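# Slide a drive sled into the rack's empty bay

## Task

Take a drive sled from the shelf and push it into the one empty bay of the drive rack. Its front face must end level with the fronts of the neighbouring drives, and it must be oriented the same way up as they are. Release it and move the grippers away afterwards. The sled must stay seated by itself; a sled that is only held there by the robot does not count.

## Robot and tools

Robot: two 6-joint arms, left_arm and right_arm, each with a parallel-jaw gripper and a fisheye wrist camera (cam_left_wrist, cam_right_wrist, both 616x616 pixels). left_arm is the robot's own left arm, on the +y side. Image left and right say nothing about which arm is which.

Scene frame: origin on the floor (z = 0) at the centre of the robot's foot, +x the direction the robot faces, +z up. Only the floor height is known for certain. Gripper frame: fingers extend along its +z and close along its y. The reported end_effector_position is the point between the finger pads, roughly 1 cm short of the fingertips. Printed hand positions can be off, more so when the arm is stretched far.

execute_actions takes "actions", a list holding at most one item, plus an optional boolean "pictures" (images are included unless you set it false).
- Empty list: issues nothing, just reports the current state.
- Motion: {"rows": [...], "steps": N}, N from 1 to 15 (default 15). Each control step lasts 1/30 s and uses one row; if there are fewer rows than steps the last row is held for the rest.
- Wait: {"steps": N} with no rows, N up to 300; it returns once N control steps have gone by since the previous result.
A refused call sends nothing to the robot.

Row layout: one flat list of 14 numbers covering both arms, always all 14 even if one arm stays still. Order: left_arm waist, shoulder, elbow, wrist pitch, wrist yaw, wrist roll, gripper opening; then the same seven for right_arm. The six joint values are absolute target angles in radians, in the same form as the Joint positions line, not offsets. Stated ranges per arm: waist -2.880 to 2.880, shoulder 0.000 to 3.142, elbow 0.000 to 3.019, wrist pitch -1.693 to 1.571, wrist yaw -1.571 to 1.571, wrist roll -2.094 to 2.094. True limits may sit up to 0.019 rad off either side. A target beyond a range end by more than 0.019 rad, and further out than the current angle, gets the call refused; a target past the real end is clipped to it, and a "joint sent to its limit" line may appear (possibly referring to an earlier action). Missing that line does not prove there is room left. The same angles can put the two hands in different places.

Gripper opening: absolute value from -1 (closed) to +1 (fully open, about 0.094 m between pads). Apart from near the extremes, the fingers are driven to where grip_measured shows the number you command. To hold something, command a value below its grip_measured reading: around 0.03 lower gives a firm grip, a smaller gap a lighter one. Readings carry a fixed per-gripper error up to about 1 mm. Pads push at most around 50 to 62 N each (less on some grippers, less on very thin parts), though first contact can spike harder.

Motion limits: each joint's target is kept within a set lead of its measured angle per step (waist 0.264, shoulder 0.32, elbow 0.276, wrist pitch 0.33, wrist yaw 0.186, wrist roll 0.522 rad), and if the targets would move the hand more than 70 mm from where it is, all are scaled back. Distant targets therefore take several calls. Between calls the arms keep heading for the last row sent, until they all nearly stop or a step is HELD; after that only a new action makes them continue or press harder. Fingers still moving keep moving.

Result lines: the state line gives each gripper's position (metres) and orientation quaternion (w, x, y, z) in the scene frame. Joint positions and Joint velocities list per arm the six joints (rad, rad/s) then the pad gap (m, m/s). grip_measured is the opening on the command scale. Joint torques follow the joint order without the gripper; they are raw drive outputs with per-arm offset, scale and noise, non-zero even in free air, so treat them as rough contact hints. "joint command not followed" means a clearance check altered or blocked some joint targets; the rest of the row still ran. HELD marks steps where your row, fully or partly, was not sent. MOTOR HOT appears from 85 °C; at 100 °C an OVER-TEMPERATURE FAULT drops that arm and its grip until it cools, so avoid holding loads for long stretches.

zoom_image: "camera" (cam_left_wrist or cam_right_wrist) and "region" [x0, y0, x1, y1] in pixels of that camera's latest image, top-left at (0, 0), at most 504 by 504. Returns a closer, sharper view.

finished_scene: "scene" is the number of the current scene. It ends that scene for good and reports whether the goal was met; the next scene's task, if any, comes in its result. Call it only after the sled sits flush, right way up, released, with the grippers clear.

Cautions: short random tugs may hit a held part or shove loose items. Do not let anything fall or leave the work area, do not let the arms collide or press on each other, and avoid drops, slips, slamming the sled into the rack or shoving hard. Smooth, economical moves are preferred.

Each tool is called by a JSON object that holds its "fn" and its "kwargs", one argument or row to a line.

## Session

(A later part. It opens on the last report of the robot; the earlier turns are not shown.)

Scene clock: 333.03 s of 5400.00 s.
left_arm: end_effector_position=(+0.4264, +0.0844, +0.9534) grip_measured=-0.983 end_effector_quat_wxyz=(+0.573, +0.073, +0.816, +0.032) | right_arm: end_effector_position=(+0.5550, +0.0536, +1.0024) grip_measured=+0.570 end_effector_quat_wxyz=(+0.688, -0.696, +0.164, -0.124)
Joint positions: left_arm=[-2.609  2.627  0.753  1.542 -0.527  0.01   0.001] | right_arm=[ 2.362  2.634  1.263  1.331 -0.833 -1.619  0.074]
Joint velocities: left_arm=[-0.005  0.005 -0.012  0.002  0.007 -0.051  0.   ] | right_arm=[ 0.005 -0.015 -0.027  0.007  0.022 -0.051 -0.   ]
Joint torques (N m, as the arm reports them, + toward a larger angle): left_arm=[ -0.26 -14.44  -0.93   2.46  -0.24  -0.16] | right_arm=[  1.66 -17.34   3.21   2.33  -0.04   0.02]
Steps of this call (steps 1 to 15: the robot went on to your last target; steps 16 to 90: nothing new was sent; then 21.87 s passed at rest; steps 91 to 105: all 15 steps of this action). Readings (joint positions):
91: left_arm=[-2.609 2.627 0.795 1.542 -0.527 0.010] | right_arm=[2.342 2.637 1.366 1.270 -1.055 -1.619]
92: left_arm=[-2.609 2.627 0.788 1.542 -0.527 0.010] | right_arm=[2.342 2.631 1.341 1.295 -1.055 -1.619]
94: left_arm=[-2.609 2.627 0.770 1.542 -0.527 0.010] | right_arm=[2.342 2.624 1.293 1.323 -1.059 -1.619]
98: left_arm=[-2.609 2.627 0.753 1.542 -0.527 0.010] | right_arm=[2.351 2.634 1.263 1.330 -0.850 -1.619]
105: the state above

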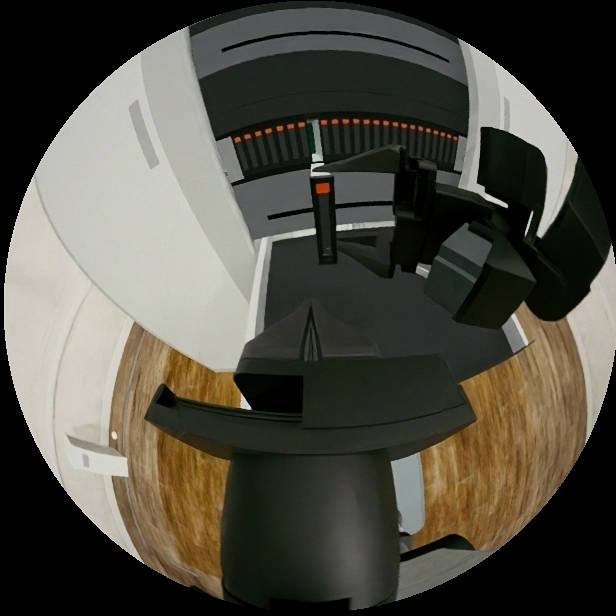

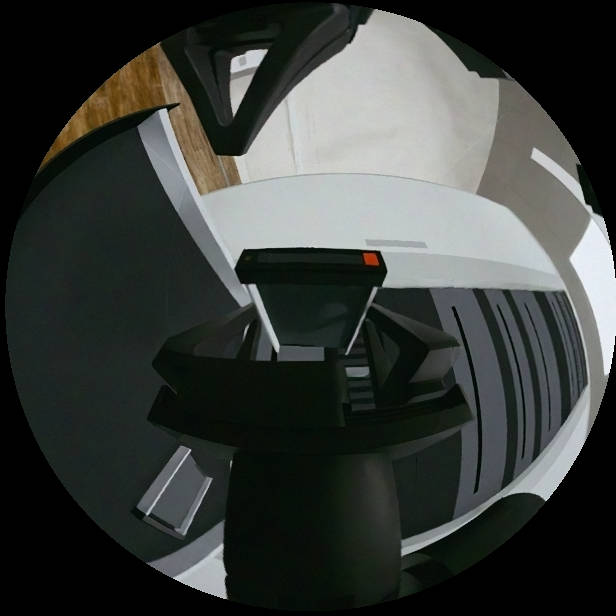

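{"fn": "execute_actions", "kwargs": {
  "actions": [
    {"rows":[[-2.60,2.62,0.75,1.55,-0.53,0,-1,2.365,2.66,1.34,1.30,-0.83,-1.63,0.535]],"steps":15}
  ]
}}

{"fn": "zoom_image", "kwargs": {
  "camera": "cam_left_wrist",
  "region": [250,100,380,230]
}}

{"fn": "zoom_image", "kwargs": {
  "camera": "cam_right_wrist",
  "region": [230,280,430,430]
}}

Scene clock: 348.17 s of 5400.00 s.
left_arm: end_effector_position=(+0.4264, +0.0844, +0.9534) grip_measured=-0.983 end_effector_quat_wxyz=(+0.573, +0.073, +0.816, +0.032) | right_arm: end_effector_position=(+0.5711, +0.0591, +1.0013) grip_measured=+0.570 end_effector_quat_wxyz=(+0.690, -0.694, +0.161, -0.129)
Joint positions: left_arm=[-2.609  2.627  0.753  1.542 -0.527  0.01   0.001] | right_arm=[ 2.362  2.65   1.32   1.304 -0.831 -1.619  0.074]
Joint velocities: left_arm=[ 0.005 -0.015 -0.007 -0.002 -0.007 -0.037 -0.   ] | right_arm=[-0.005  0.005  0.002  0.002  0.007  0.007  0.001]
Joint torques (N m, as the arm reports them, + toward a larger angle): left_arm=[ -0.18 -14.54  -1.02   2.39  -0.24  -0.15] | right_arm=[  1.98 -16.86   4.65   1.45  -0.07   0.01]
Steps of this call (steps 1 to 15: the robot went on to your last target; steps 16 to 90: nothing new was sent; then 11.63 s passed at rest; steps 91 to 105: all 15 steps of this action). Readings (joint positions):
91: left_arm=[-2.609 2.627 0.753 1.542 -0.527 0.010] | right_arm=[2.362 2.635 1.269 1.326 -0.833 -1.619]
92: left_arm=[-2.609 2.627 0.753 1.542 -0.527 0.010] | right_arm=[2.362 2.639 1.280 1.317 -0.833 -1.619]
94: left_arm=[-2.609 2.627 0.753 1.542 -0.527 0.010] | right_arm=[2.362 2.648 1.305 1.307 -0.832 -1.619]
98: left_arm=[-2.609 2.627 0.753 1.542 -0.527 0.010] | right_arm=[2.362 2.650 1.320 1.304 -0.831 -1.619]
105: the state above

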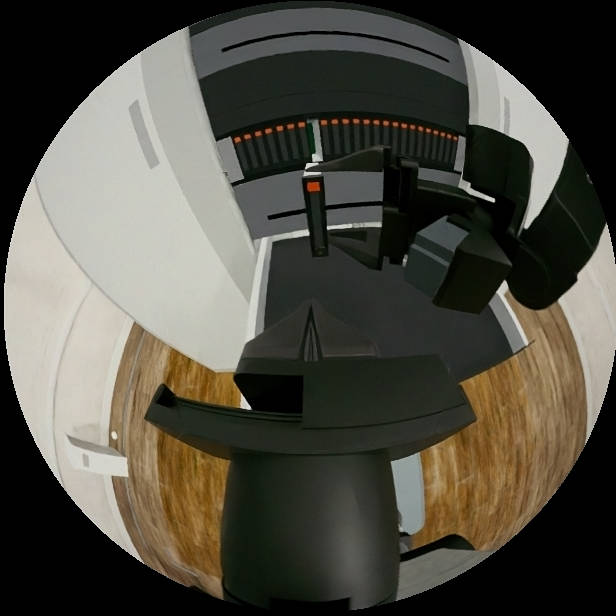

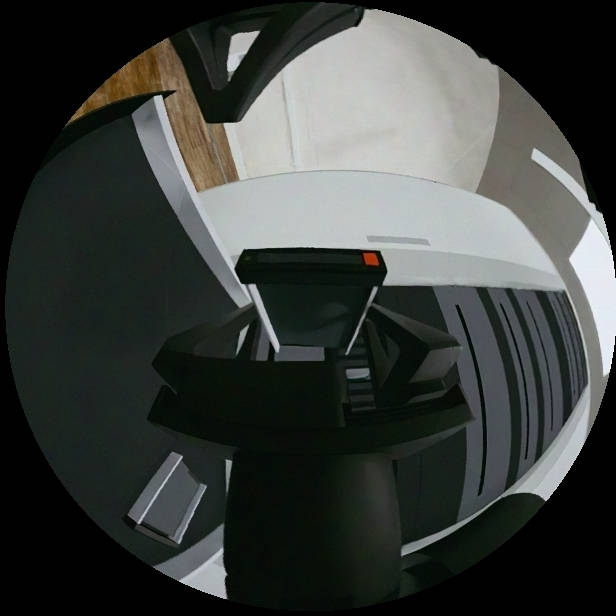

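Region (250, 100, 380, 230) of cam_left_wrist's 616x616 image, scaled by 3.877, with more detail than that image has.

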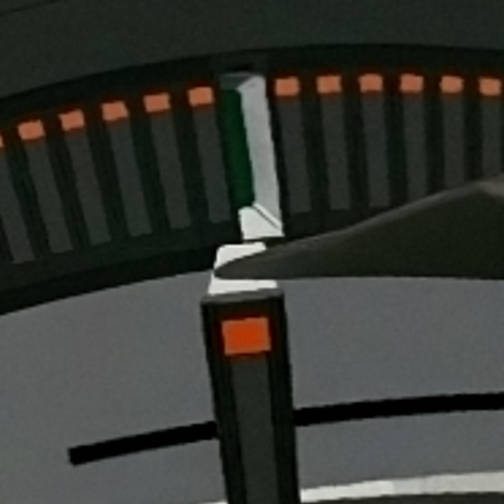

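Region (230, 280, 430, 430) of cam_right_wrist's 616x616 image, scaled by 2.520, with more detail than that image has; it fills the top 378 rows of this view, and the rest is white.

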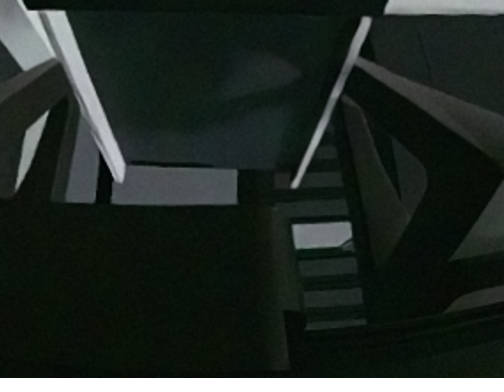

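{"fn": "execute_actions", "kwargs": {
  "actions": [
    {"rows":[[-2.60,2.55,0.72,1.55,-0.53,0,-1,2.365,2.58,1.31,1.27,-0.83,-1.63,0.535],[-2.60,2.55,0.72,1.55,-0.53,0,-1,2.365,2.55,1.28,1.26,-0.83,-1.63,0.535],[-2.60,2.5,0.7,1.55,-0.53,0,-1,2.365,2.52,1.26,1.25,-0.83,-1.63,0.535]],"steps":15}
  ]
}}

{"fn": "zoom_image", "kwargs": {
  "camera": "cam_left_wrist",
  "region": [240,100,400,260]
}}

{"fn": "zoom_image", "kwargs": {
  "camera": "cam_right_wrist",
  "region": [230,280,430,430]
}}

Scene clock: 360.63 s of 5400.00 s.
left_arm: end_effector_position=(+0.4429, +0.0778, +1.0086) grip_measured=-0.983 end_effector_quat_wxyz=(+0.602, +0.057, +0.796, +0.018) | right_arm: end_effector_position=(+0.5846, +0.0600, +1.0676) grip_measured=+0.570 end_effector_quat_wxyz=(+0.696, -0.688, +0.151, -0.140)
Joint positions: left_arm=[-2.609  2.495  0.704  1.542 -0.527  0.01   0.001] | right_arm=[ 2.362  2.505  1.258  1.254 -0.83  -1.619  0.074]
Joint velocities: left_arm=[-0.005  0.005  0.007 -0.007 -0.007  0.007 -0.001] | right_arm=[-0.015  0.044 -0.002  0.012 -0.022 -0.022  0.   ]
Joint torques (N m, as the arm reports them, + toward a larger angle): left_arm=[ -0.55 -13.76  -0.49   2.51  -0.2   -0.15] | right_arm=[  1.98 -16.99   4.06   1.44  -0.14   0.01]
Steps of this call (steps 1 to 15: the robot went on to your last target; steps 16 to 90: nothing new was sent; then 8.97 s passed at rest; steps 91 to 105: all 15 steps of this action). Readings (joint positions):
91: left_arm=[-2.609 2.623 0.751 1.542 -0.527 0.010] | right_arm=[2.362 2.646 1.318 1.296 -0.831 -1.619]
92: left_arm=[-2.609 2.615 0.744 1.542 -0.527 0.010] | right_arm=[2.362 2.637 1.310 1.282 -0.830 -1.619]
94: left_arm=[-2.609 2.581 0.721 1.542 -0.527 0.010] | right_arm=[2.362 2.600 1.275 1.260 -0.830 -1.619]
98: left_arm=[-2.609 2.509 0.703 1.542 -0.527 0.010] | right_arm=[2.362 2.535 1.258 1.254 -0.830 -1.619]
105: the state above

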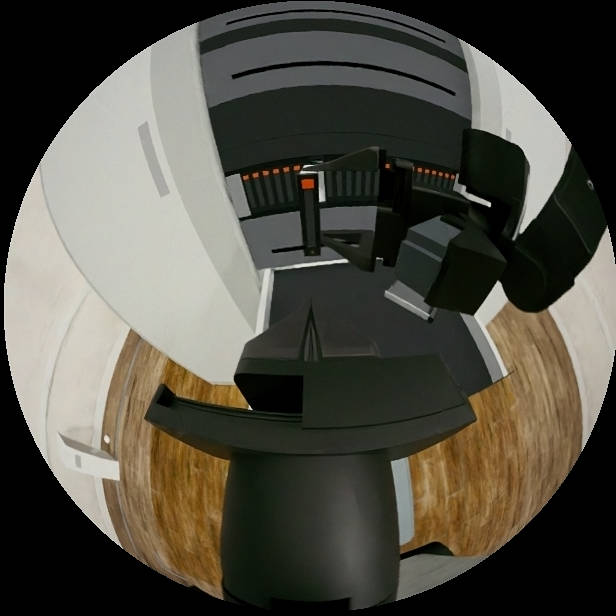

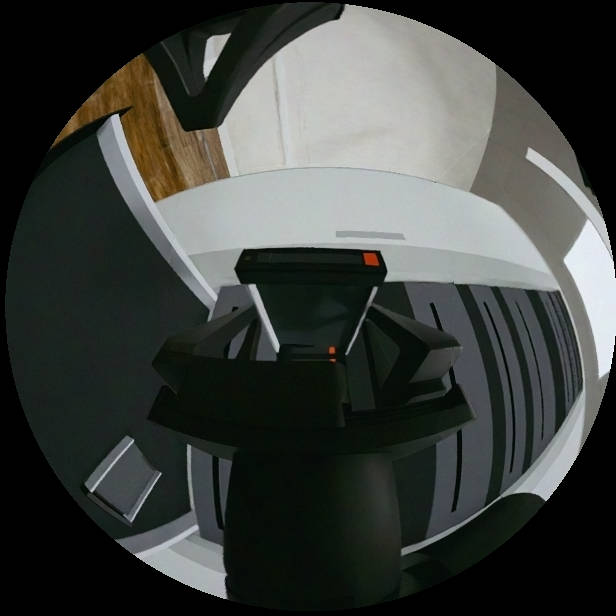

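Region (240, 100, 400, 260) of cam_left_wrist's 616x616 image, scaled by 3.150, with more detail than that image has.

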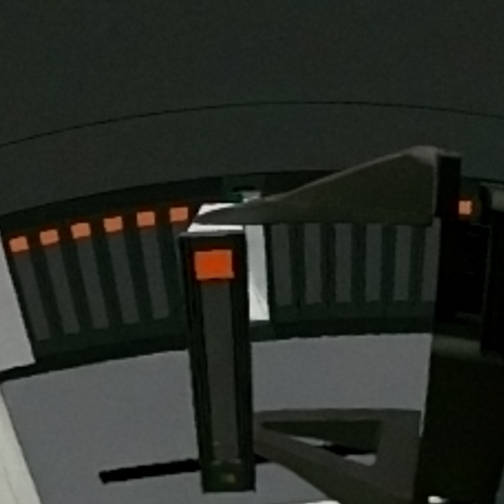

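Region (230, 280, 430, 430) of cam_right_wrist's 616x616 image, scaled by 2.520, with more detail than that image has; it fills the top 378 rows of this view, and the rest is white.

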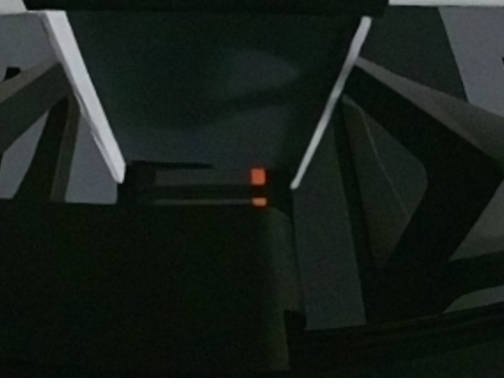

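{"fn": "execute_actions", "kwargs": {
  "actions": [
    {"rows":[[-2.64,2.5,0.7,1.55,-0.56,0,-1,2.325,2.515,1.26,1.25,-0.86,-1.63,0.535]],"steps":15}
  ]
}}

{"fn": "zoom_image", "kwargs": {
  "camera": "cam_left_wrist",
  "region": [240,100,400,260]
}}

Scene clock: 374.00 s of 5400.00 s.
left_arm: end_effector_position=(+0.4385, +0.0719, +1.0097) grip_measured=-0.983 end_effector_quat_wxyz=(+0.603, +0.057, +0.795, +0.022) | right_arm: end_effector_position=(+0.5909, +0.0406, +1.0639) grip_measured=+0.570 end_effector_quat_wxyz=(+0.695, -0.688, +0.155, -0.141)
Joint positions: left_arm=[-2.633  2.495  0.704  1.542 -0.557  0.01   0.001] | right_arm=[ 2.327  2.508  1.258  1.253 -0.857 -1.619  0.074]
Joint velocities: left_arm=[-0.005 -0.005 -0.007  0.007  0.022 -0.022 -0.001] | right_arm=[-0.005 -0.015  0.002  0.002 -0.007 -0.051 -0.   ]
Joint torques (N m, as the arm reports them, + toward a larger angle): left_arm=[ -1.82 -13.52  -0.45   2.46  -0.23  -0.15] | right_arm=[  1.69 -16.75   3.89   1.44  -0.23   0.01]
Steps of this call (steps 1 to 15: the robot went on to your last target; steps 16 to 90: nothing new was sent; then 9.87 s passed at rest; steps 91 to 105: all 15 steps of this action). Readings (joint positions):
91: left_arm=[-2.611 2.495 0.704 1.542 -0.543 0.010] | right_arm=[2.360 2.508 1.258 1.253 -0.843 -1.619]
92: left_arm=[-2.614 2.495 0.704 1.542 -0.553 0.010] | right_arm=[2.358 2.508 1.258 1.253 -0.853 -1.619]
94: left_arm=[-2.622 2.495 0.704 1.542 -0.556 0.010] | right_arm=[2.350 2.508 1.258 1.253 -0.857 -1.619]
98: left_arm=[-2.633 2.495 0.704 1.542 -0.557 0.010] | right_arm=[2.332 2.508 1.258 1.253 -0.857 -1.619]
105: the state above

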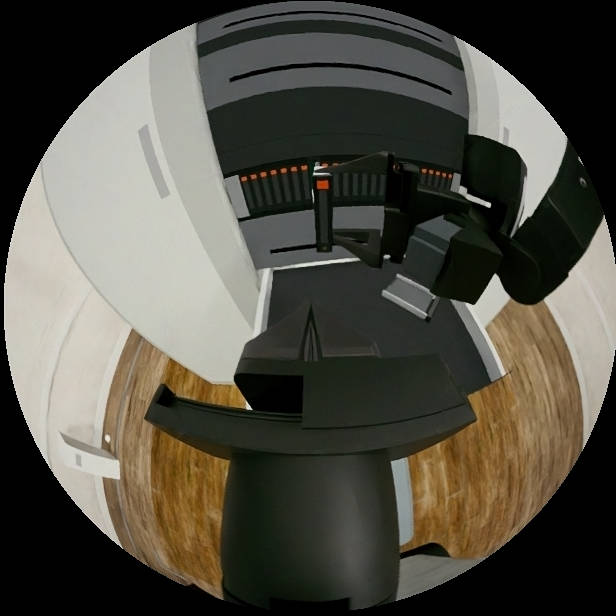

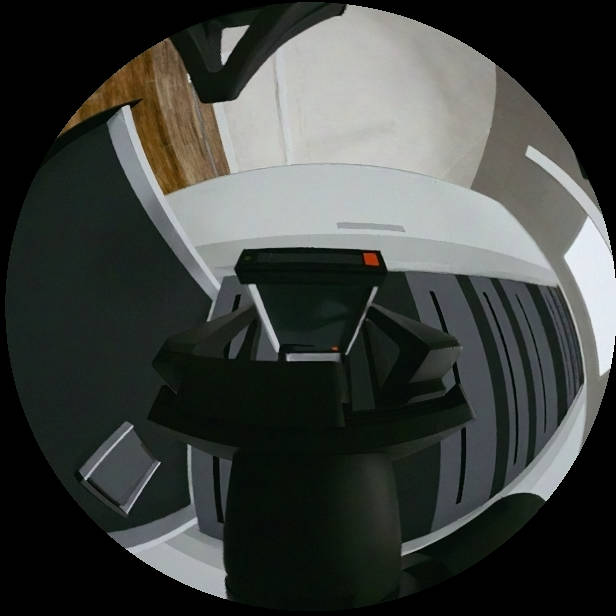

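Region (240, 100, 400, 260) of cam_left_wrist's 616x616 image, scaled by 3.150, with more detail than that image has.

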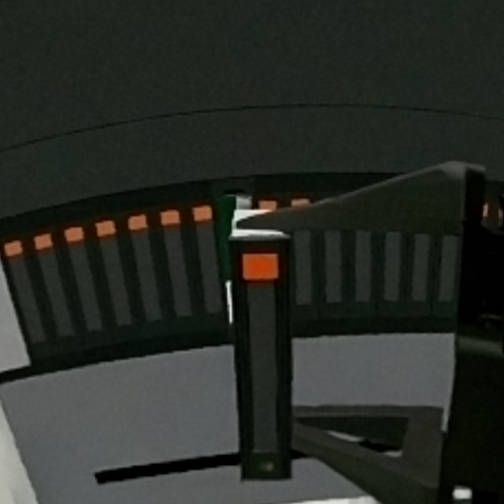

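{"fn": "execute_actions", "kwargs": {
  "actions": [
    {"rows":[[-2.69,2.5,0.7,1.55,-0.61,0,-1,2.345,2.515,1.26,1.25,-0.85,-1.63,0.535]],"steps":15}
  ]
}}

{"fn": "zoom_image", "kwargs": {
  "camera": "cam_left_wrist",
  "region": [260,130,380,260]
}}

Scene clock: 384.17 s of 5400.00 s.
left_arm: end_effector_position=(+0.4268, +0.0546, +1.0119) grip_measured=-0.983 end_effector_quat_wxyz=(+0.606, +0.064, +0.793, +0.024) | right_arm: end_effector_position=(+0.5889, +0.0455, +1.0642) grip_measured=+0.570 end_effector_quat_wxyz=(+0.695, -0.688, +0.154, -0.140)
Joint positions: left_arm=[-2.69   2.495  0.703  1.542 -0.607  0.01   0.001] | right_arm=[ 2.336  2.508  1.258  1.253 -0.852 -1.619  0.074]
Joint velocities: left_arm=[-0.024  0.005 -0.007  0.002 -0.066  0.022  0.   ] | right_arm=[-0.005 -0.005  0.012 -0.002  0.007 -0.037  0.001]
Joint torques (N m, as the arm reports them, + toward a larger angle): left_arm=[ -1.23 -13.36  -0.52   2.42  -0.25  -0.15] | right_arm=[  2.93 -17.17   3.9    1.41   0.     0.02]
Steps of this call (steps 1 to 15: the robot went on to your last target; steps 16 to 90: nothing new was sent; then 6.67 s passed at rest; steps 91 to 105: all 15 steps of this action). Readings (joint positions):
91: left_arm=[-2.637 2.495 0.704 1.542 -0.584 0.010] | right_arm=[2.327 2.508 1.258 1.253 -0.855 -1.619]
92: left_arm=[-2.644 2.495 0.703 1.542 -0.600 0.010] | right_arm=[2.328 2.508 1.258 1.253 -0.853 -1.619]
94: left_arm=[-2.663 2.495 0.703 1.542 -0.606 0.010] | right_arm=[2.330 2.508 1.258 1.253 -0.852 -1.619]
98: left_arm=[-2.689 2.495 0.703 1.542 -0.606 0.010] | right_arm=[2.334 2.508 1.258 1.253 -0.852 -1.619]
105: the state above

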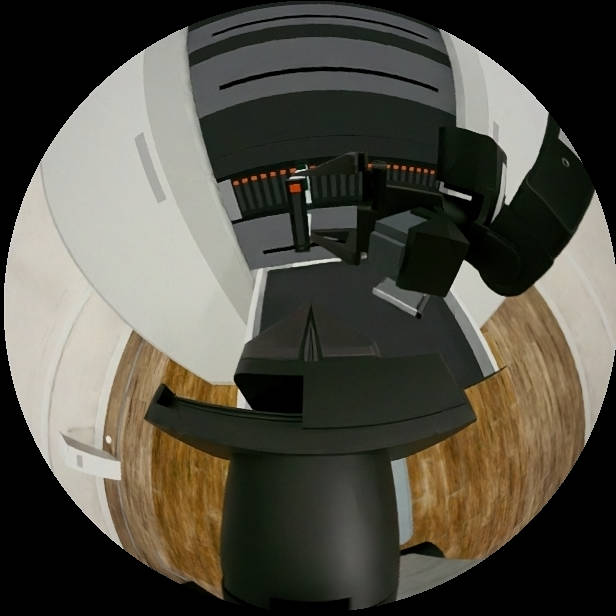

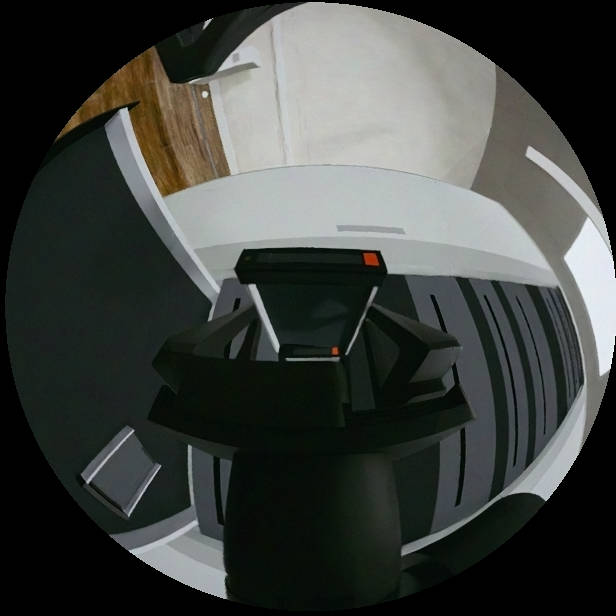

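Region (260, 130, 380, 260) of cam_left_wrist's 616x616 image, scaled by 3.877, with more detail than that image has; it fills the left 465 columns of this view, and the rest is white.

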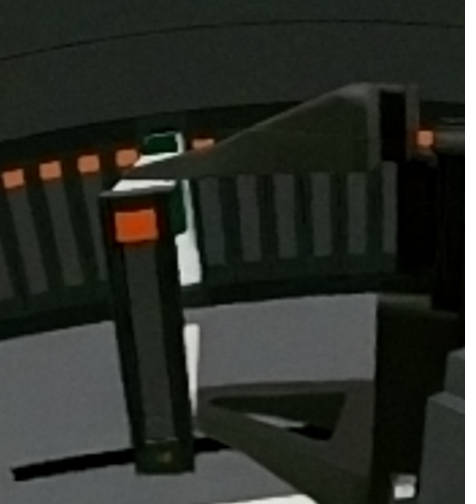

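{"fn": "execute_actions", "kwargs": {
  "actions": [
    {"rows":[[-2.69,2.5,0.7,1.55,-0.61,0,-1,2.33,2.53,1.33,1.20,-0.86,-1.63,0.535]],"steps":15}
  ]
}}

{"fn": "zoom_image", "kwargs": {
  "camera": "cam_left_wrist",
  "region": [260,130,380,260]
}}

{"fn": "zoom_image", "kwargs": {
  "camera": "cam_right_wrist",
  "region": [250,300,390,400]
}}

Scene clock: 394.00 s of 5400.00 s.
left_arm: end_effector_position=(+0.4268, +0.0546, +1.0119) grip_measured=-0.983 end_effector_quat_wxyz=(+0.606, +0.064, +0.793, +0.024) | right_arm: end_effector_position=(+0.6012, +0.0501, +1.0616) grip_measured=+0.570 end_effector_quat_wxyz=(+0.693, -0.691, +0.156, -0.133)
Joint positions: left_arm=[-2.69   2.495  0.703  1.542 -0.607  0.01   0.001] | right_arm=[ 2.336  2.518  1.302  1.204 -0.858 -1.619  0.074]
Joint velocities: left_arm=[ 0.005 -0.005 -0.002 -0.017  0.022 -0.007  0.   ] | right_arm=[-0.015 -0.005  0.002  0.002 -0.095 -0.037 -0.001]
Joint torques (N m, as the arm reports them, + toward a larger angle): left_arm=[ -1.05 -13.56  -0.45   2.44  -0.24  -0.15] | right_arm=[  0.83 -16.73   6.33   1.36  -0.21   0.01]
Steps of this call (steps 1 to 15: the robot went on to your last target; steps 16 to 90: nothing new was sent; then 6.33 s passed at rest; steps 91 to 105: all 15 steps of this action). Readings (joint positions):
91: left_arm=[-2.690 2.495 0.703 1.542 -0.607 0.010] | right_arm=[2.336 2.509 1.262 1.243 -0.856 -1.619]
92: left_arm=[-2.690 2.495 0.703 1.542 -0.607 0.010] | right_arm=[2.336 2.511 1.271 1.228 -0.858 -1.619]
94: left_arm=[-2.690 2.495 0.703 1.542 -0.607 0.010] | right_arm=[2.336 2.517 1.291 1.211 -0.858 -1.619]
98: left_arm=[-2.690 2.495 0.703 1.542 -0.607 0.010] | right_arm=[2.336 2.518 1.302 1.205 -0.858 -1.619]
105: the state above

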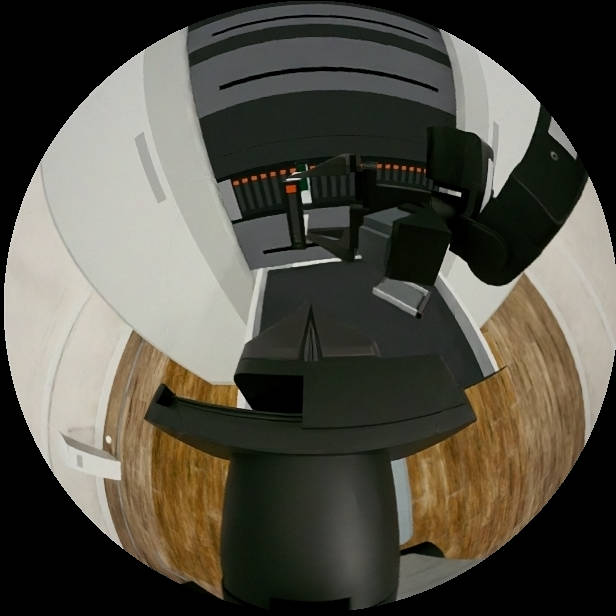

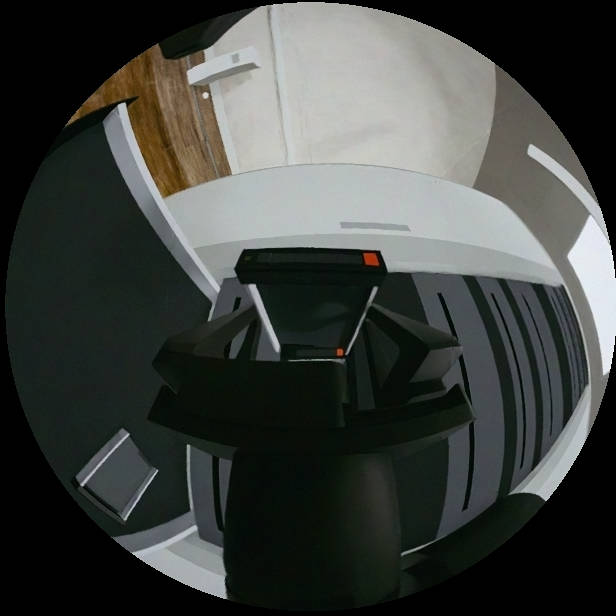

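Region (260, 130, 380, 260) of cam_left_wrist's 616x616 image, scaled by 3.877, with more detail than that image has; it fills the left 465 columns of this view, and the rest is white.

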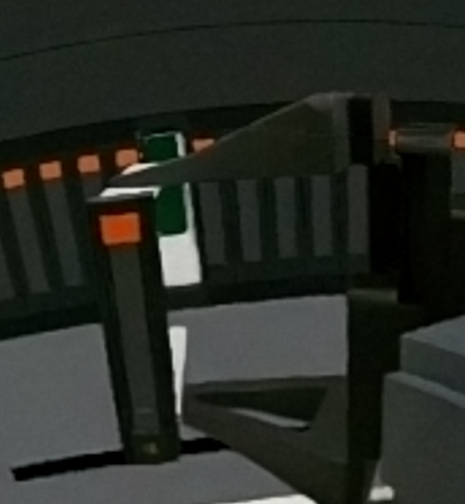

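Region (250, 300, 390, 400) of cam_right_wrist's 616x616 image, scaled by 3.600, with more detail than that image has; it fills the top 360 rows of this view, and the rest is white.

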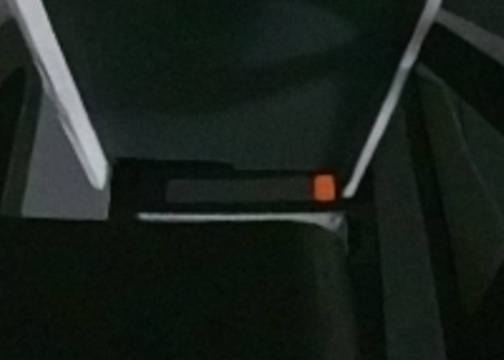

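{"fn": "execute_actions", "kwargs": {
  "actions": [
    {"rows":[[-2.69,2.5,0.7,1.55,-0.61,0,-1,2.312,2.53,1.33,1.20,-0.87,-1.63,0.535]],"steps":15}
  ]
}}

{"fn": "zoom_image", "kwargs": {
  "camera": "cam_left_wrist",
  "region": [260,130,380,260]
}}

Scene clock: 398.43 s of 5400.00 s.
left_arm: end_effector_position=(+0.4268, +0.0546, +1.0119) grip_measured=-0.983 end_effector_quat_wxyz=(+0.606, +0.064, +0.793, +0.024) | right_arm: end_effector_position=(+0.6052, +0.0403, +1.0610) grip_measured=+0.570 end_effector_quat_wxyz=(+0.692, -0.691, +0.159, -0.136)
Joint positions: left_arm=[-2.69   2.495  0.703  1.542 -0.607  0.01   0.001] | right_arm=[ 2.319  2.518  1.302  1.204 -0.867 -1.619  0.074]
Joint velocities: left_arm=[-0.015 -0.015 -0.007  0.002 -0.066 -0.037  0.   ] | right_arm=[-0.005  0.005 -0.027 -0.017  0.037  0.051  0.   ]
Joint torques (N m, as the arm reports them, + toward a larger angle): left_arm=[ -1.1  -13.54  -0.48   2.42  -0.24  -0.15] | right_arm=[  1.35 -16.88   6.33   1.37  -0.25   0.01]
Steps of this call (steps 1 to 15: the robot went on to your last target; steps 16 to 90: nothing new was sent; then 0.93 s passed at rest; steps 91 to 105: all 15 steps of this action). Readings (joint positions):
91: left_arm=[-2.690 2.495 0.703 1.542 -0.607 0.010] | right_arm=[2.335 2.518 1.302 1.204 -0.862 -1.619]
92: left_arm=[-2.690 2.495 0.703 1.542 -0.607 0.010] | right_arm=[2.334 2.518 1.302 1.204 -0.866 -1.619]
94: left_arm=[-2.690 2.495 0.703 1.542 -0.607 0.010] | right_arm=[2.330 2.518 1.302 1.204 -0.867 -1.619]
98: left_arm=[-2.690 2.495 0.703 1.542 -0.607 0.010] | right_arm=[2.322 2.518 1.302 1.204 -0.867 -1.619]
105: the state above

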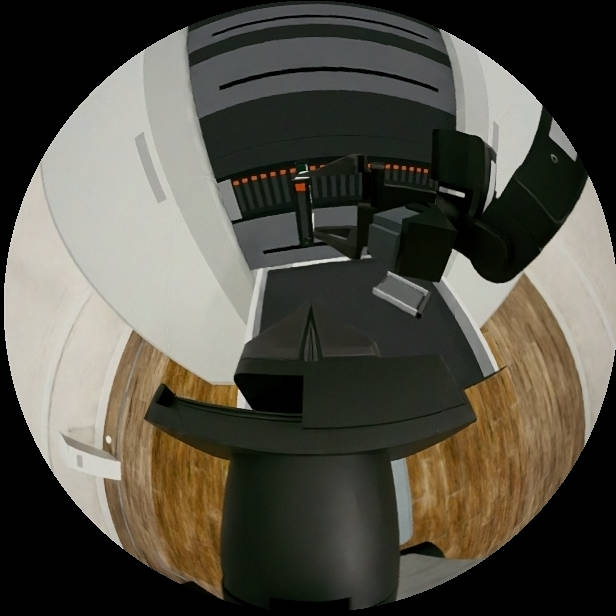

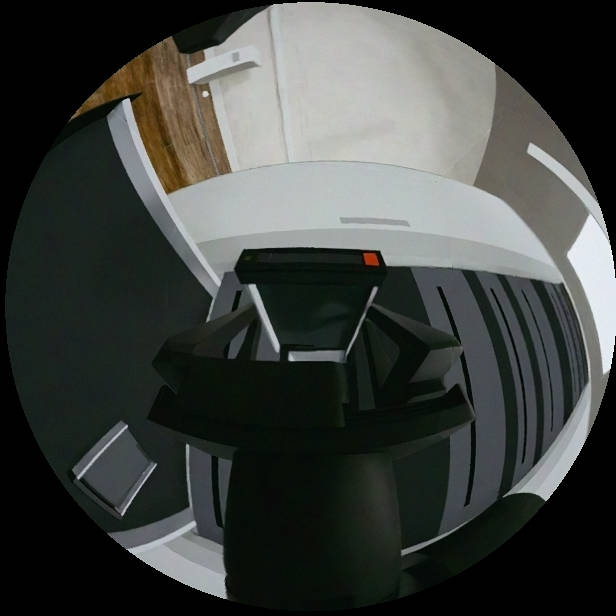

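Region (260, 130, 380, 260) of cam_left_wrist's 616x616 image, scaled by 3.877, with more detail than that image has; it fills the left 465 columns of this view, and the rest is white.

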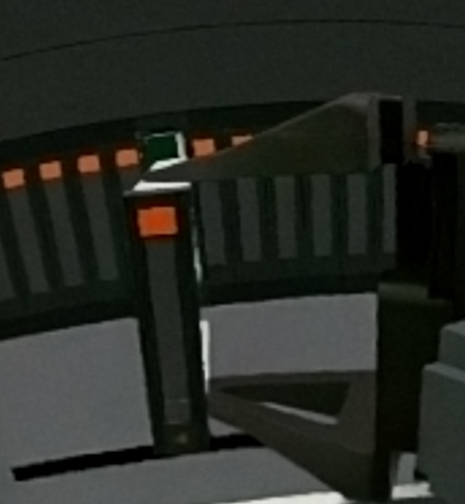

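{"fn": "execute_actions", "kwargs": {
  "actions": [
    {"rows":[[-2.69,2.5,0.7,1.55,-0.61,0,-1,2.33,2.54,1.375,1.17,-0.87,-1.63,0.535]],"steps":15}
  ]
}}

{"fn": "zoom_image", "kwargs": {
  "camera": "cam_left_wrist",
  "region": [260,130,380,260]
}}

Scene clock: 404.30 s of 5400.00 s.
left_arm: end_effector_position=(+0.4268, +0.0546, +1.0119) grip_measured=-0.983 end_effector_quat_wxyz=(+0.606, +0.064, +0.793, +0.024) | right_arm: end_effector_position=(+0.6177, +0.0444, +1.0617) grip_measured=+0.570 end_effector_quat_wxyz=(+0.693, -0.690, +0.158, -0.136)
Joint positions: left_arm=[-2.69   2.495  0.703  1.542 -0.607  0.01   0.001] | right_arm=[ 2.319  2.529  1.345  1.174 -0.869 -1.619  0.074]
Joint velocities: left_arm=[ 0.005 -0.005 -0.007 -0.002  0.037 -0.007 -0.   ] | right_arm=[-0.005 -0.024 -0.002 -0.002  0.022 -0.081 -0.   ]
Joint torques (N m, as the arm reports them, + toward a larger angle): left_arm=[ -1.06 -13.41  -0.48   2.42  -0.24  -0.15] | right_arm=[  2.62 -17.05   6.71   1.36  -0.18   0.01]
Steps of this call (steps 1 to 15: the robot went on to your last target; steps 16 to 90: nothing new was sent; then 2.37 s passed at rest; steps 91 to 105: all 15 steps of this action). Readings (joint positions):
91: left_arm=[-2.690 2.495 0.703 1.542 -0.607 0.010] | right_arm=[2.319 2.519 1.306 1.198 -0.869 -1.619]
92: left_arm=[-2.690 2.495 0.703 1.542 -0.607 0.010] | right_arm=[2.319 2.522 1.315 1.188 -0.869 -1.619]
94: left_arm=[-2.690 2.495 0.703 1.542 -0.607 0.010] | right_arm=[2.319 2.528 1.334 1.178 -0.869 -1.619]
98: left_arm=[-2.690 2.495 0.703 1.542 -0.607 0.010] | right_arm=[2.319 2.529 1.345 1.175 -0.869 -1.619]
105: the state above

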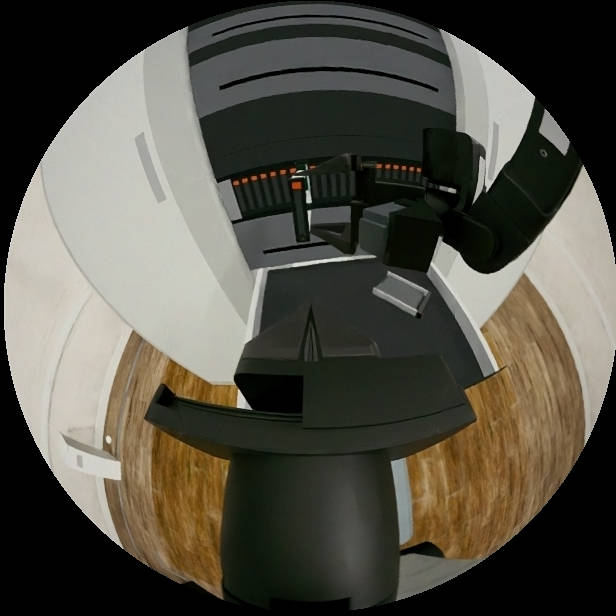

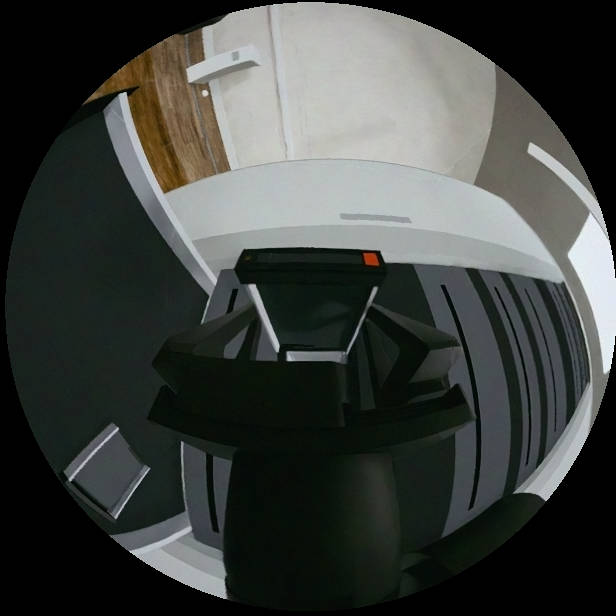

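Region (260, 130, 380, 260) of cam_left_wrist's 616x616 image, scaled by 3.877, with more detail than that image has; it fills the left 465 columns of this view, and the rest is white.

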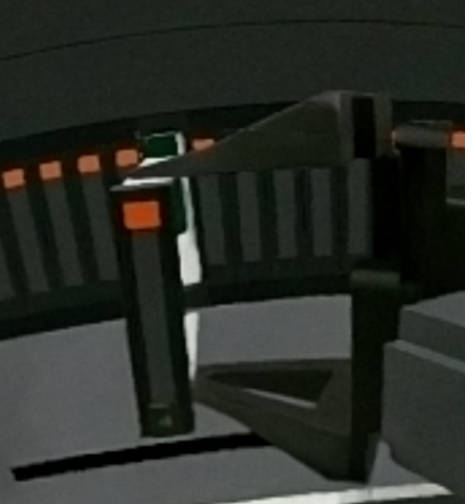

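{"fn": "execute_actions", "kwargs": {
  "actions": [
    {"rows":[[-2.69,2.5,0.7,1.55,-0.61,0,-1,2.303,2.55,1.42,1.14,-0.88,-1.63,0.535]],"steps":15}
  ]
}}

{"fn": "zoom_image", "kwargs": {
  "camera": "cam_left_wrist",
  "region": [260,130,380,260]
}}

{"fn": "zoom_image", "kwargs": {
  "camera": "cam_right_wrist",
  "region": [250,300,390,400]
}}

Scene clock: 409.07 s of 5400.00 s.
left_arm: end_effector_position=(+0.4268, +0.0546, +1.0119) grip_measured=-0.983 end_effector_quat_wxyz=(+0.606, +0.064, +0.793, +0.024) | right_arm: end_effector_position=(+0.6314, +0.0442, +1.0629) grip_measured=+0.570 end_effector_quat_wxyz=(+0.694, -0.690, +0.156, -0.136)
Joint positions: left_arm=[-2.69   2.495  0.703  1.542 -0.607  0.01   0.001] | right_arm=[ 2.312  2.539  1.388  1.144 -0.877 -1.619  0.074]
Joint velocities: left_arm=[-0.005 -0.005  0.012  0.012 -0.022  0.037  0.   ] | right_arm=[-0.005 -0.005 -0.022 -0.002  0.022  0.022 -0.   ]
Joint torques (N m, as the arm reports them, + toward a larger angle): left_arm=[ -1.02 -13.48  -0.47   2.43  -0.24  -0.15] | right_arm=[  0.7  -17.63   7.22   1.35  -0.23   0.03]
Steps of this call (steps 1 to 15: the robot went on to your last target; steps 16 to 90: nothing new was sent; then 1.27 s passed at rest; steps 91 to 105: all 15 steps of this action). Readings (joint positions):
91: left_arm=[-2.690 2.495 0.703 1.542 -0.607 0.010] | right_arm=[2.319 2.530 1.349 1.168 -0.874 -1.619]
92: left_arm=[-2.690 2.495 0.703 1.542 -0.607 0.010] | right_arm=[2.319 2.533 1.358 1.159 -0.877 -1.619]
94: left_arm=[-2.690 2.495 0.703 1.542 -0.607 0.010] | right_arm=[2.317 2.538 1.377 1.148 -0.877 -1.619]
98: left_arm=[-2.690 2.495 0.703 1.542 -0.607 0.010] | right_arm=[2.314 2.539 1.388 1.145 -0.877 -1.619]
105: the state above

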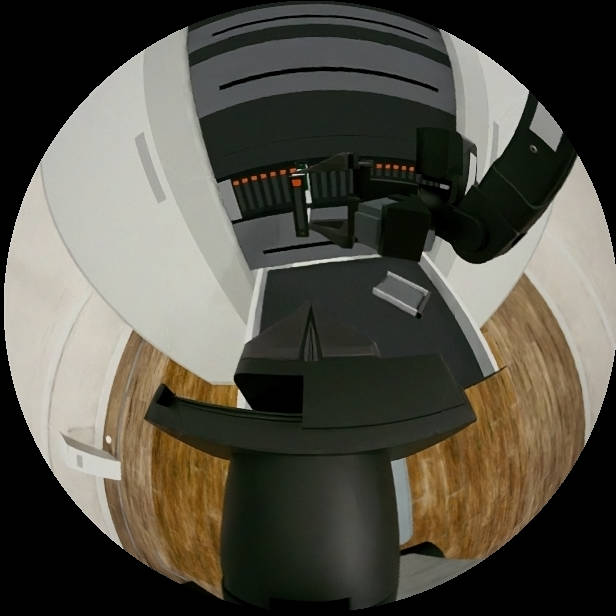

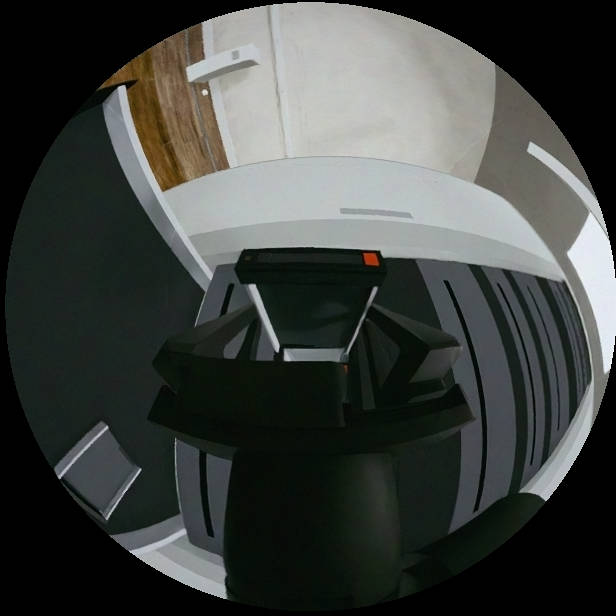

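Region (260, 130, 380, 260) of cam_left_wrist's 616x616 image, scaled by 3.877, with more detail than that image has; it fills the left 465 columns of this view, and the rest is white.

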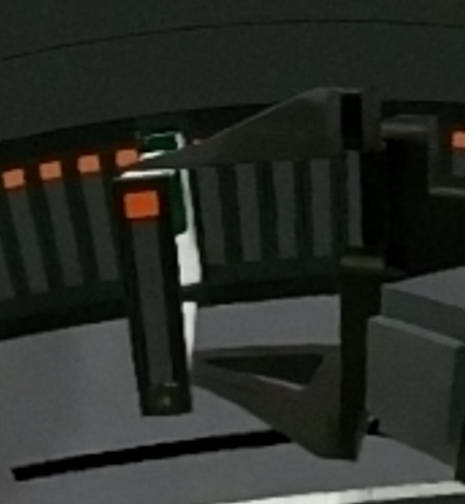

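Region (250, 300, 390, 400) of cam_right_wrist's 616x616 image, scaled by 3.600, with more detail than that image has; it fills the top 360 rows of this view, and the rest is white.

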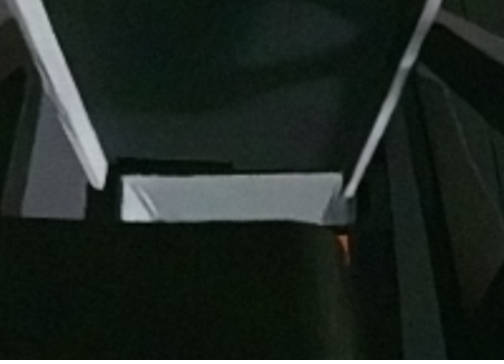

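{"fn": "execute_actions", "kwargs": {
  "actions": [
    {"rows":[[-2.69,2.5,0.7,1.55,-0.61,0,-1,2.295,2.55,1.465,1.10,-0.887,-1.63,0.535]],"steps":15}
  ]
}}

{"fn": "execute_actions", "kwargs": {
  "actions": [
    {"rows":[[-2.69,2.5,0.7,1.55,-0.61,0,-1,2.287,2.56,1.51,1.065,-0.895,-1.63,0.535]],"steps":15}
  ]
}}

{"fn": "zoom_image", "kwargs": {
  "camera": "cam_left_wrist",
  "region": [260,130,380,260]
}}

{"fn": "zoom_image", "kwargs": {
  "camera": "cam_right_wrist",
  "region": [250,300,390,400]
}}

Scene clock: 418.43 s of 5400.00 s.
left_arm: end_effector_position=(+0.4268, +0.0546, +1.0119) grip_measured=-0.983 end_effector_quat_wxyz=(+0.606, +0.064, +0.793, +0.024) | right_arm: end_effector_position=(+0.6475, +0.0430, +1.0673) grip_measured=+0.570 end_effector_quat_wxyz=(+0.694, -0.690, +0.156, -0.137)
Joint positions: left_arm=[-2.69   2.495  0.703  1.542 -0.607  0.01   0.001] | right_arm=[ 2.304  2.543  1.433  1.104 -0.884 -1.619  0.074]
Joint velocities: left_arm=[ 0.005 -0.015  0.007 -0.002 -0.022 -0.051 -0.   ] | right_arm=[-0.015 -0.005 -0.027  0.002 -0.037  0.007  0.   ]
Joint torques (N m, as the arm reports them, + toward a larger angle): left_arm=[ -1.14 -13.52  -0.47   2.44  -0.23  -0.16] | right_arm=[ -0.04 -17.74   7.47   1.47  -0.22   0.02]
Steps of this call (steps 1 to 15: the robot went on to your last target; steps 16 to 90: nothing new was sent; then 5.87 s passed at rest; steps 91 to 105: all 15 steps of this action). Readings (joint positions):
91: left_arm=[-2.690 2.495 0.703 1.542 -0.607 0.010] | right_arm=[2.312 2.539 1.392 1.136 -0.882 -1.619]
92: left_arm=[-2.690 2.495 0.703 1.542 -0.607 0.010] | right_arm=[2.312 2.541 1.400 1.123 -0.884 -1.619]
94: left_arm=[-2.690 2.495 0.703 1.542 -0.607 0.010] | right_arm=[2.310 2.543 1.418 1.109 -0.884 -1.619]
98: left_arm=[-2.690 2.495 0.703 1.542 -0.607 0.010] | right_arm=[2.306 2.543 1.432 1.106 -0.884 -1.619]
105: the state above

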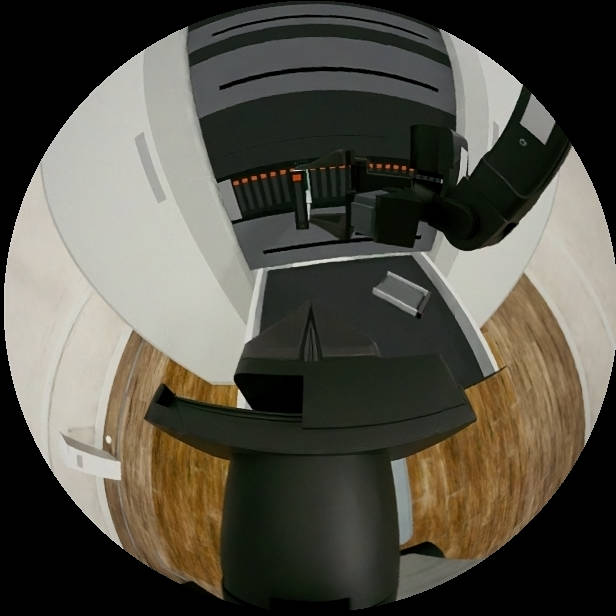

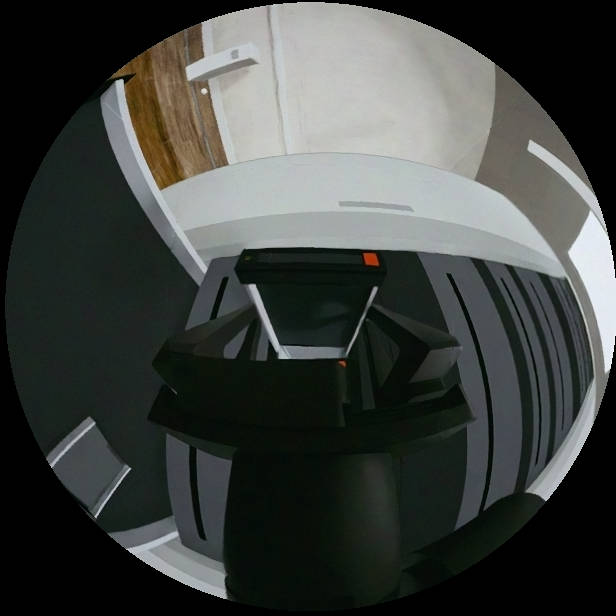

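Scene clock: 418.93 s of 5400.00 s.
left_arm: end_effector_position=(+0.4268, +0.0546, +1.0119) grip_measured=-0.983 end_effector_quat_wxyz=(+0.606, +0.064, +0.793, +0.024) | right_arm: end_effector_position=(+0.6536, +0.0448, +1.0658) grip_measured=+0.570 end_effector_quat_wxyz=(+0.693, -0.693, +0.154, -0.130)
Joint positions: left_arm=[-2.69   2.495  0.703  1.542 -0.607  0.01   0.001] | right_arm=[ 2.302  2.55   1.461  1.071 -0.9   -1.623  0.074]
Joint velocities: left_arm=[-0.005 -0.015  0.027 -0.007  0.007 -0.007  0.   ] | right_arm=[-0.015  0.005 -0.017  0.012 -0.095 -0.051  0.   ]
Joint torques (N m, as the arm reports them, + toward a larger angle): left_arm=[ -1.05 -13.59  -0.49   2.42  -0.23  -0.15] | right_arm=[  0.64 -18.64   9.17   1.23   0.11   0.07]
Steps of this call (steps 1 to 15: all 15 steps of this action). Readings (joint positions):
1: left_arm=[-2.690 2.495 0.703 1.542 -0.607 0.010] | right_arm=[2.304 2.544 1.437 1.096 -0.890 -1.619]
2: left_arm=[-2.690 2.495 0.703 1.542 -0.607 0.010] | right_arm=[2.303 2.546 1.445 1.085 -0.892 -1.619]
4: left_arm=[-2.690 2.495 0.703 1.542 -0.607 0.010] | right_arm=[2.302 2.550 1.461 1.073 -0.898 -1.619]
8: left_arm=[-2.690 2.495 0.703 1.542 -0.607 0.010] | right_arm=[2.302 2.550 1.461 1.071 -0.900 -1.623]
15: the state above

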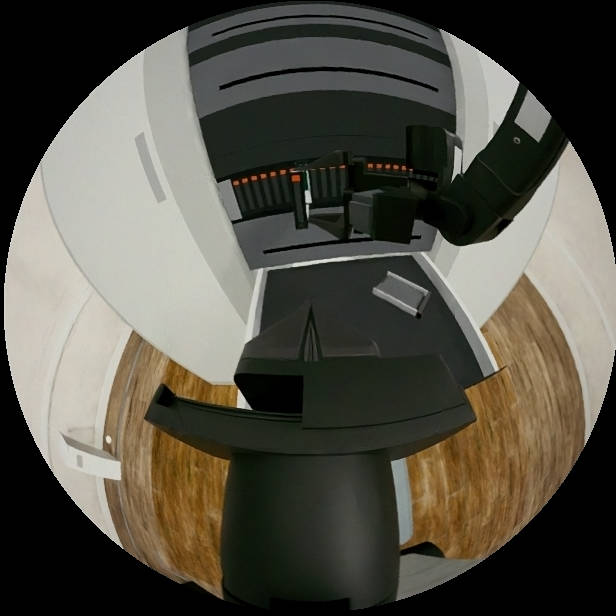

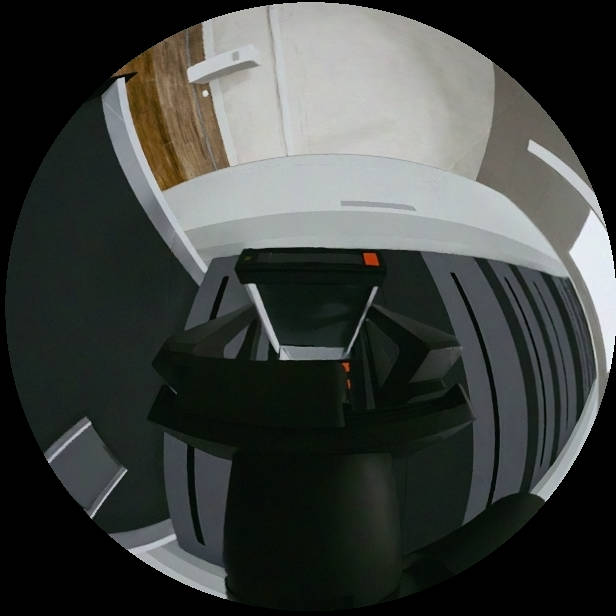

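Region (260, 130, 380, 260) of cam_left_wrist's 616x616 image, scaled by 3.877, with more detail than that image has; it fills the left 465 columns of this view, and the rest is white.

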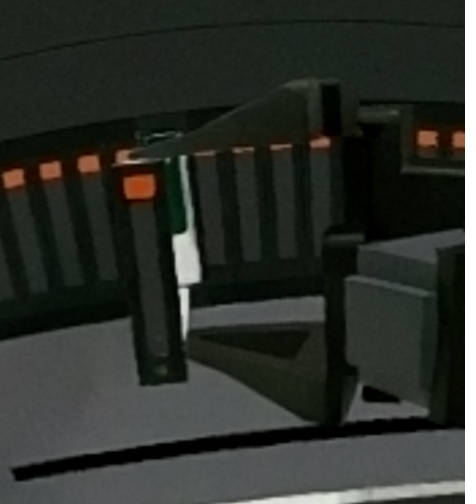

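Region (250, 300, 390, 400) of cam_right_wrist's 616x616 image, scaled by 3.600, with more detail than that image has; it fills the top 360 rows of this view, and the rest is white.

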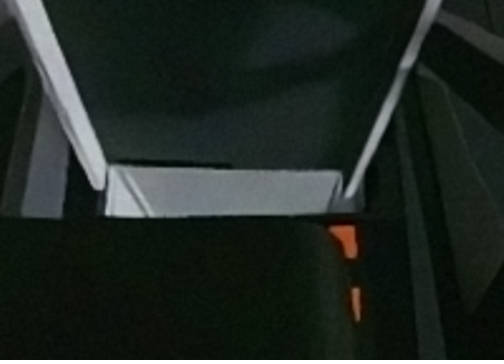

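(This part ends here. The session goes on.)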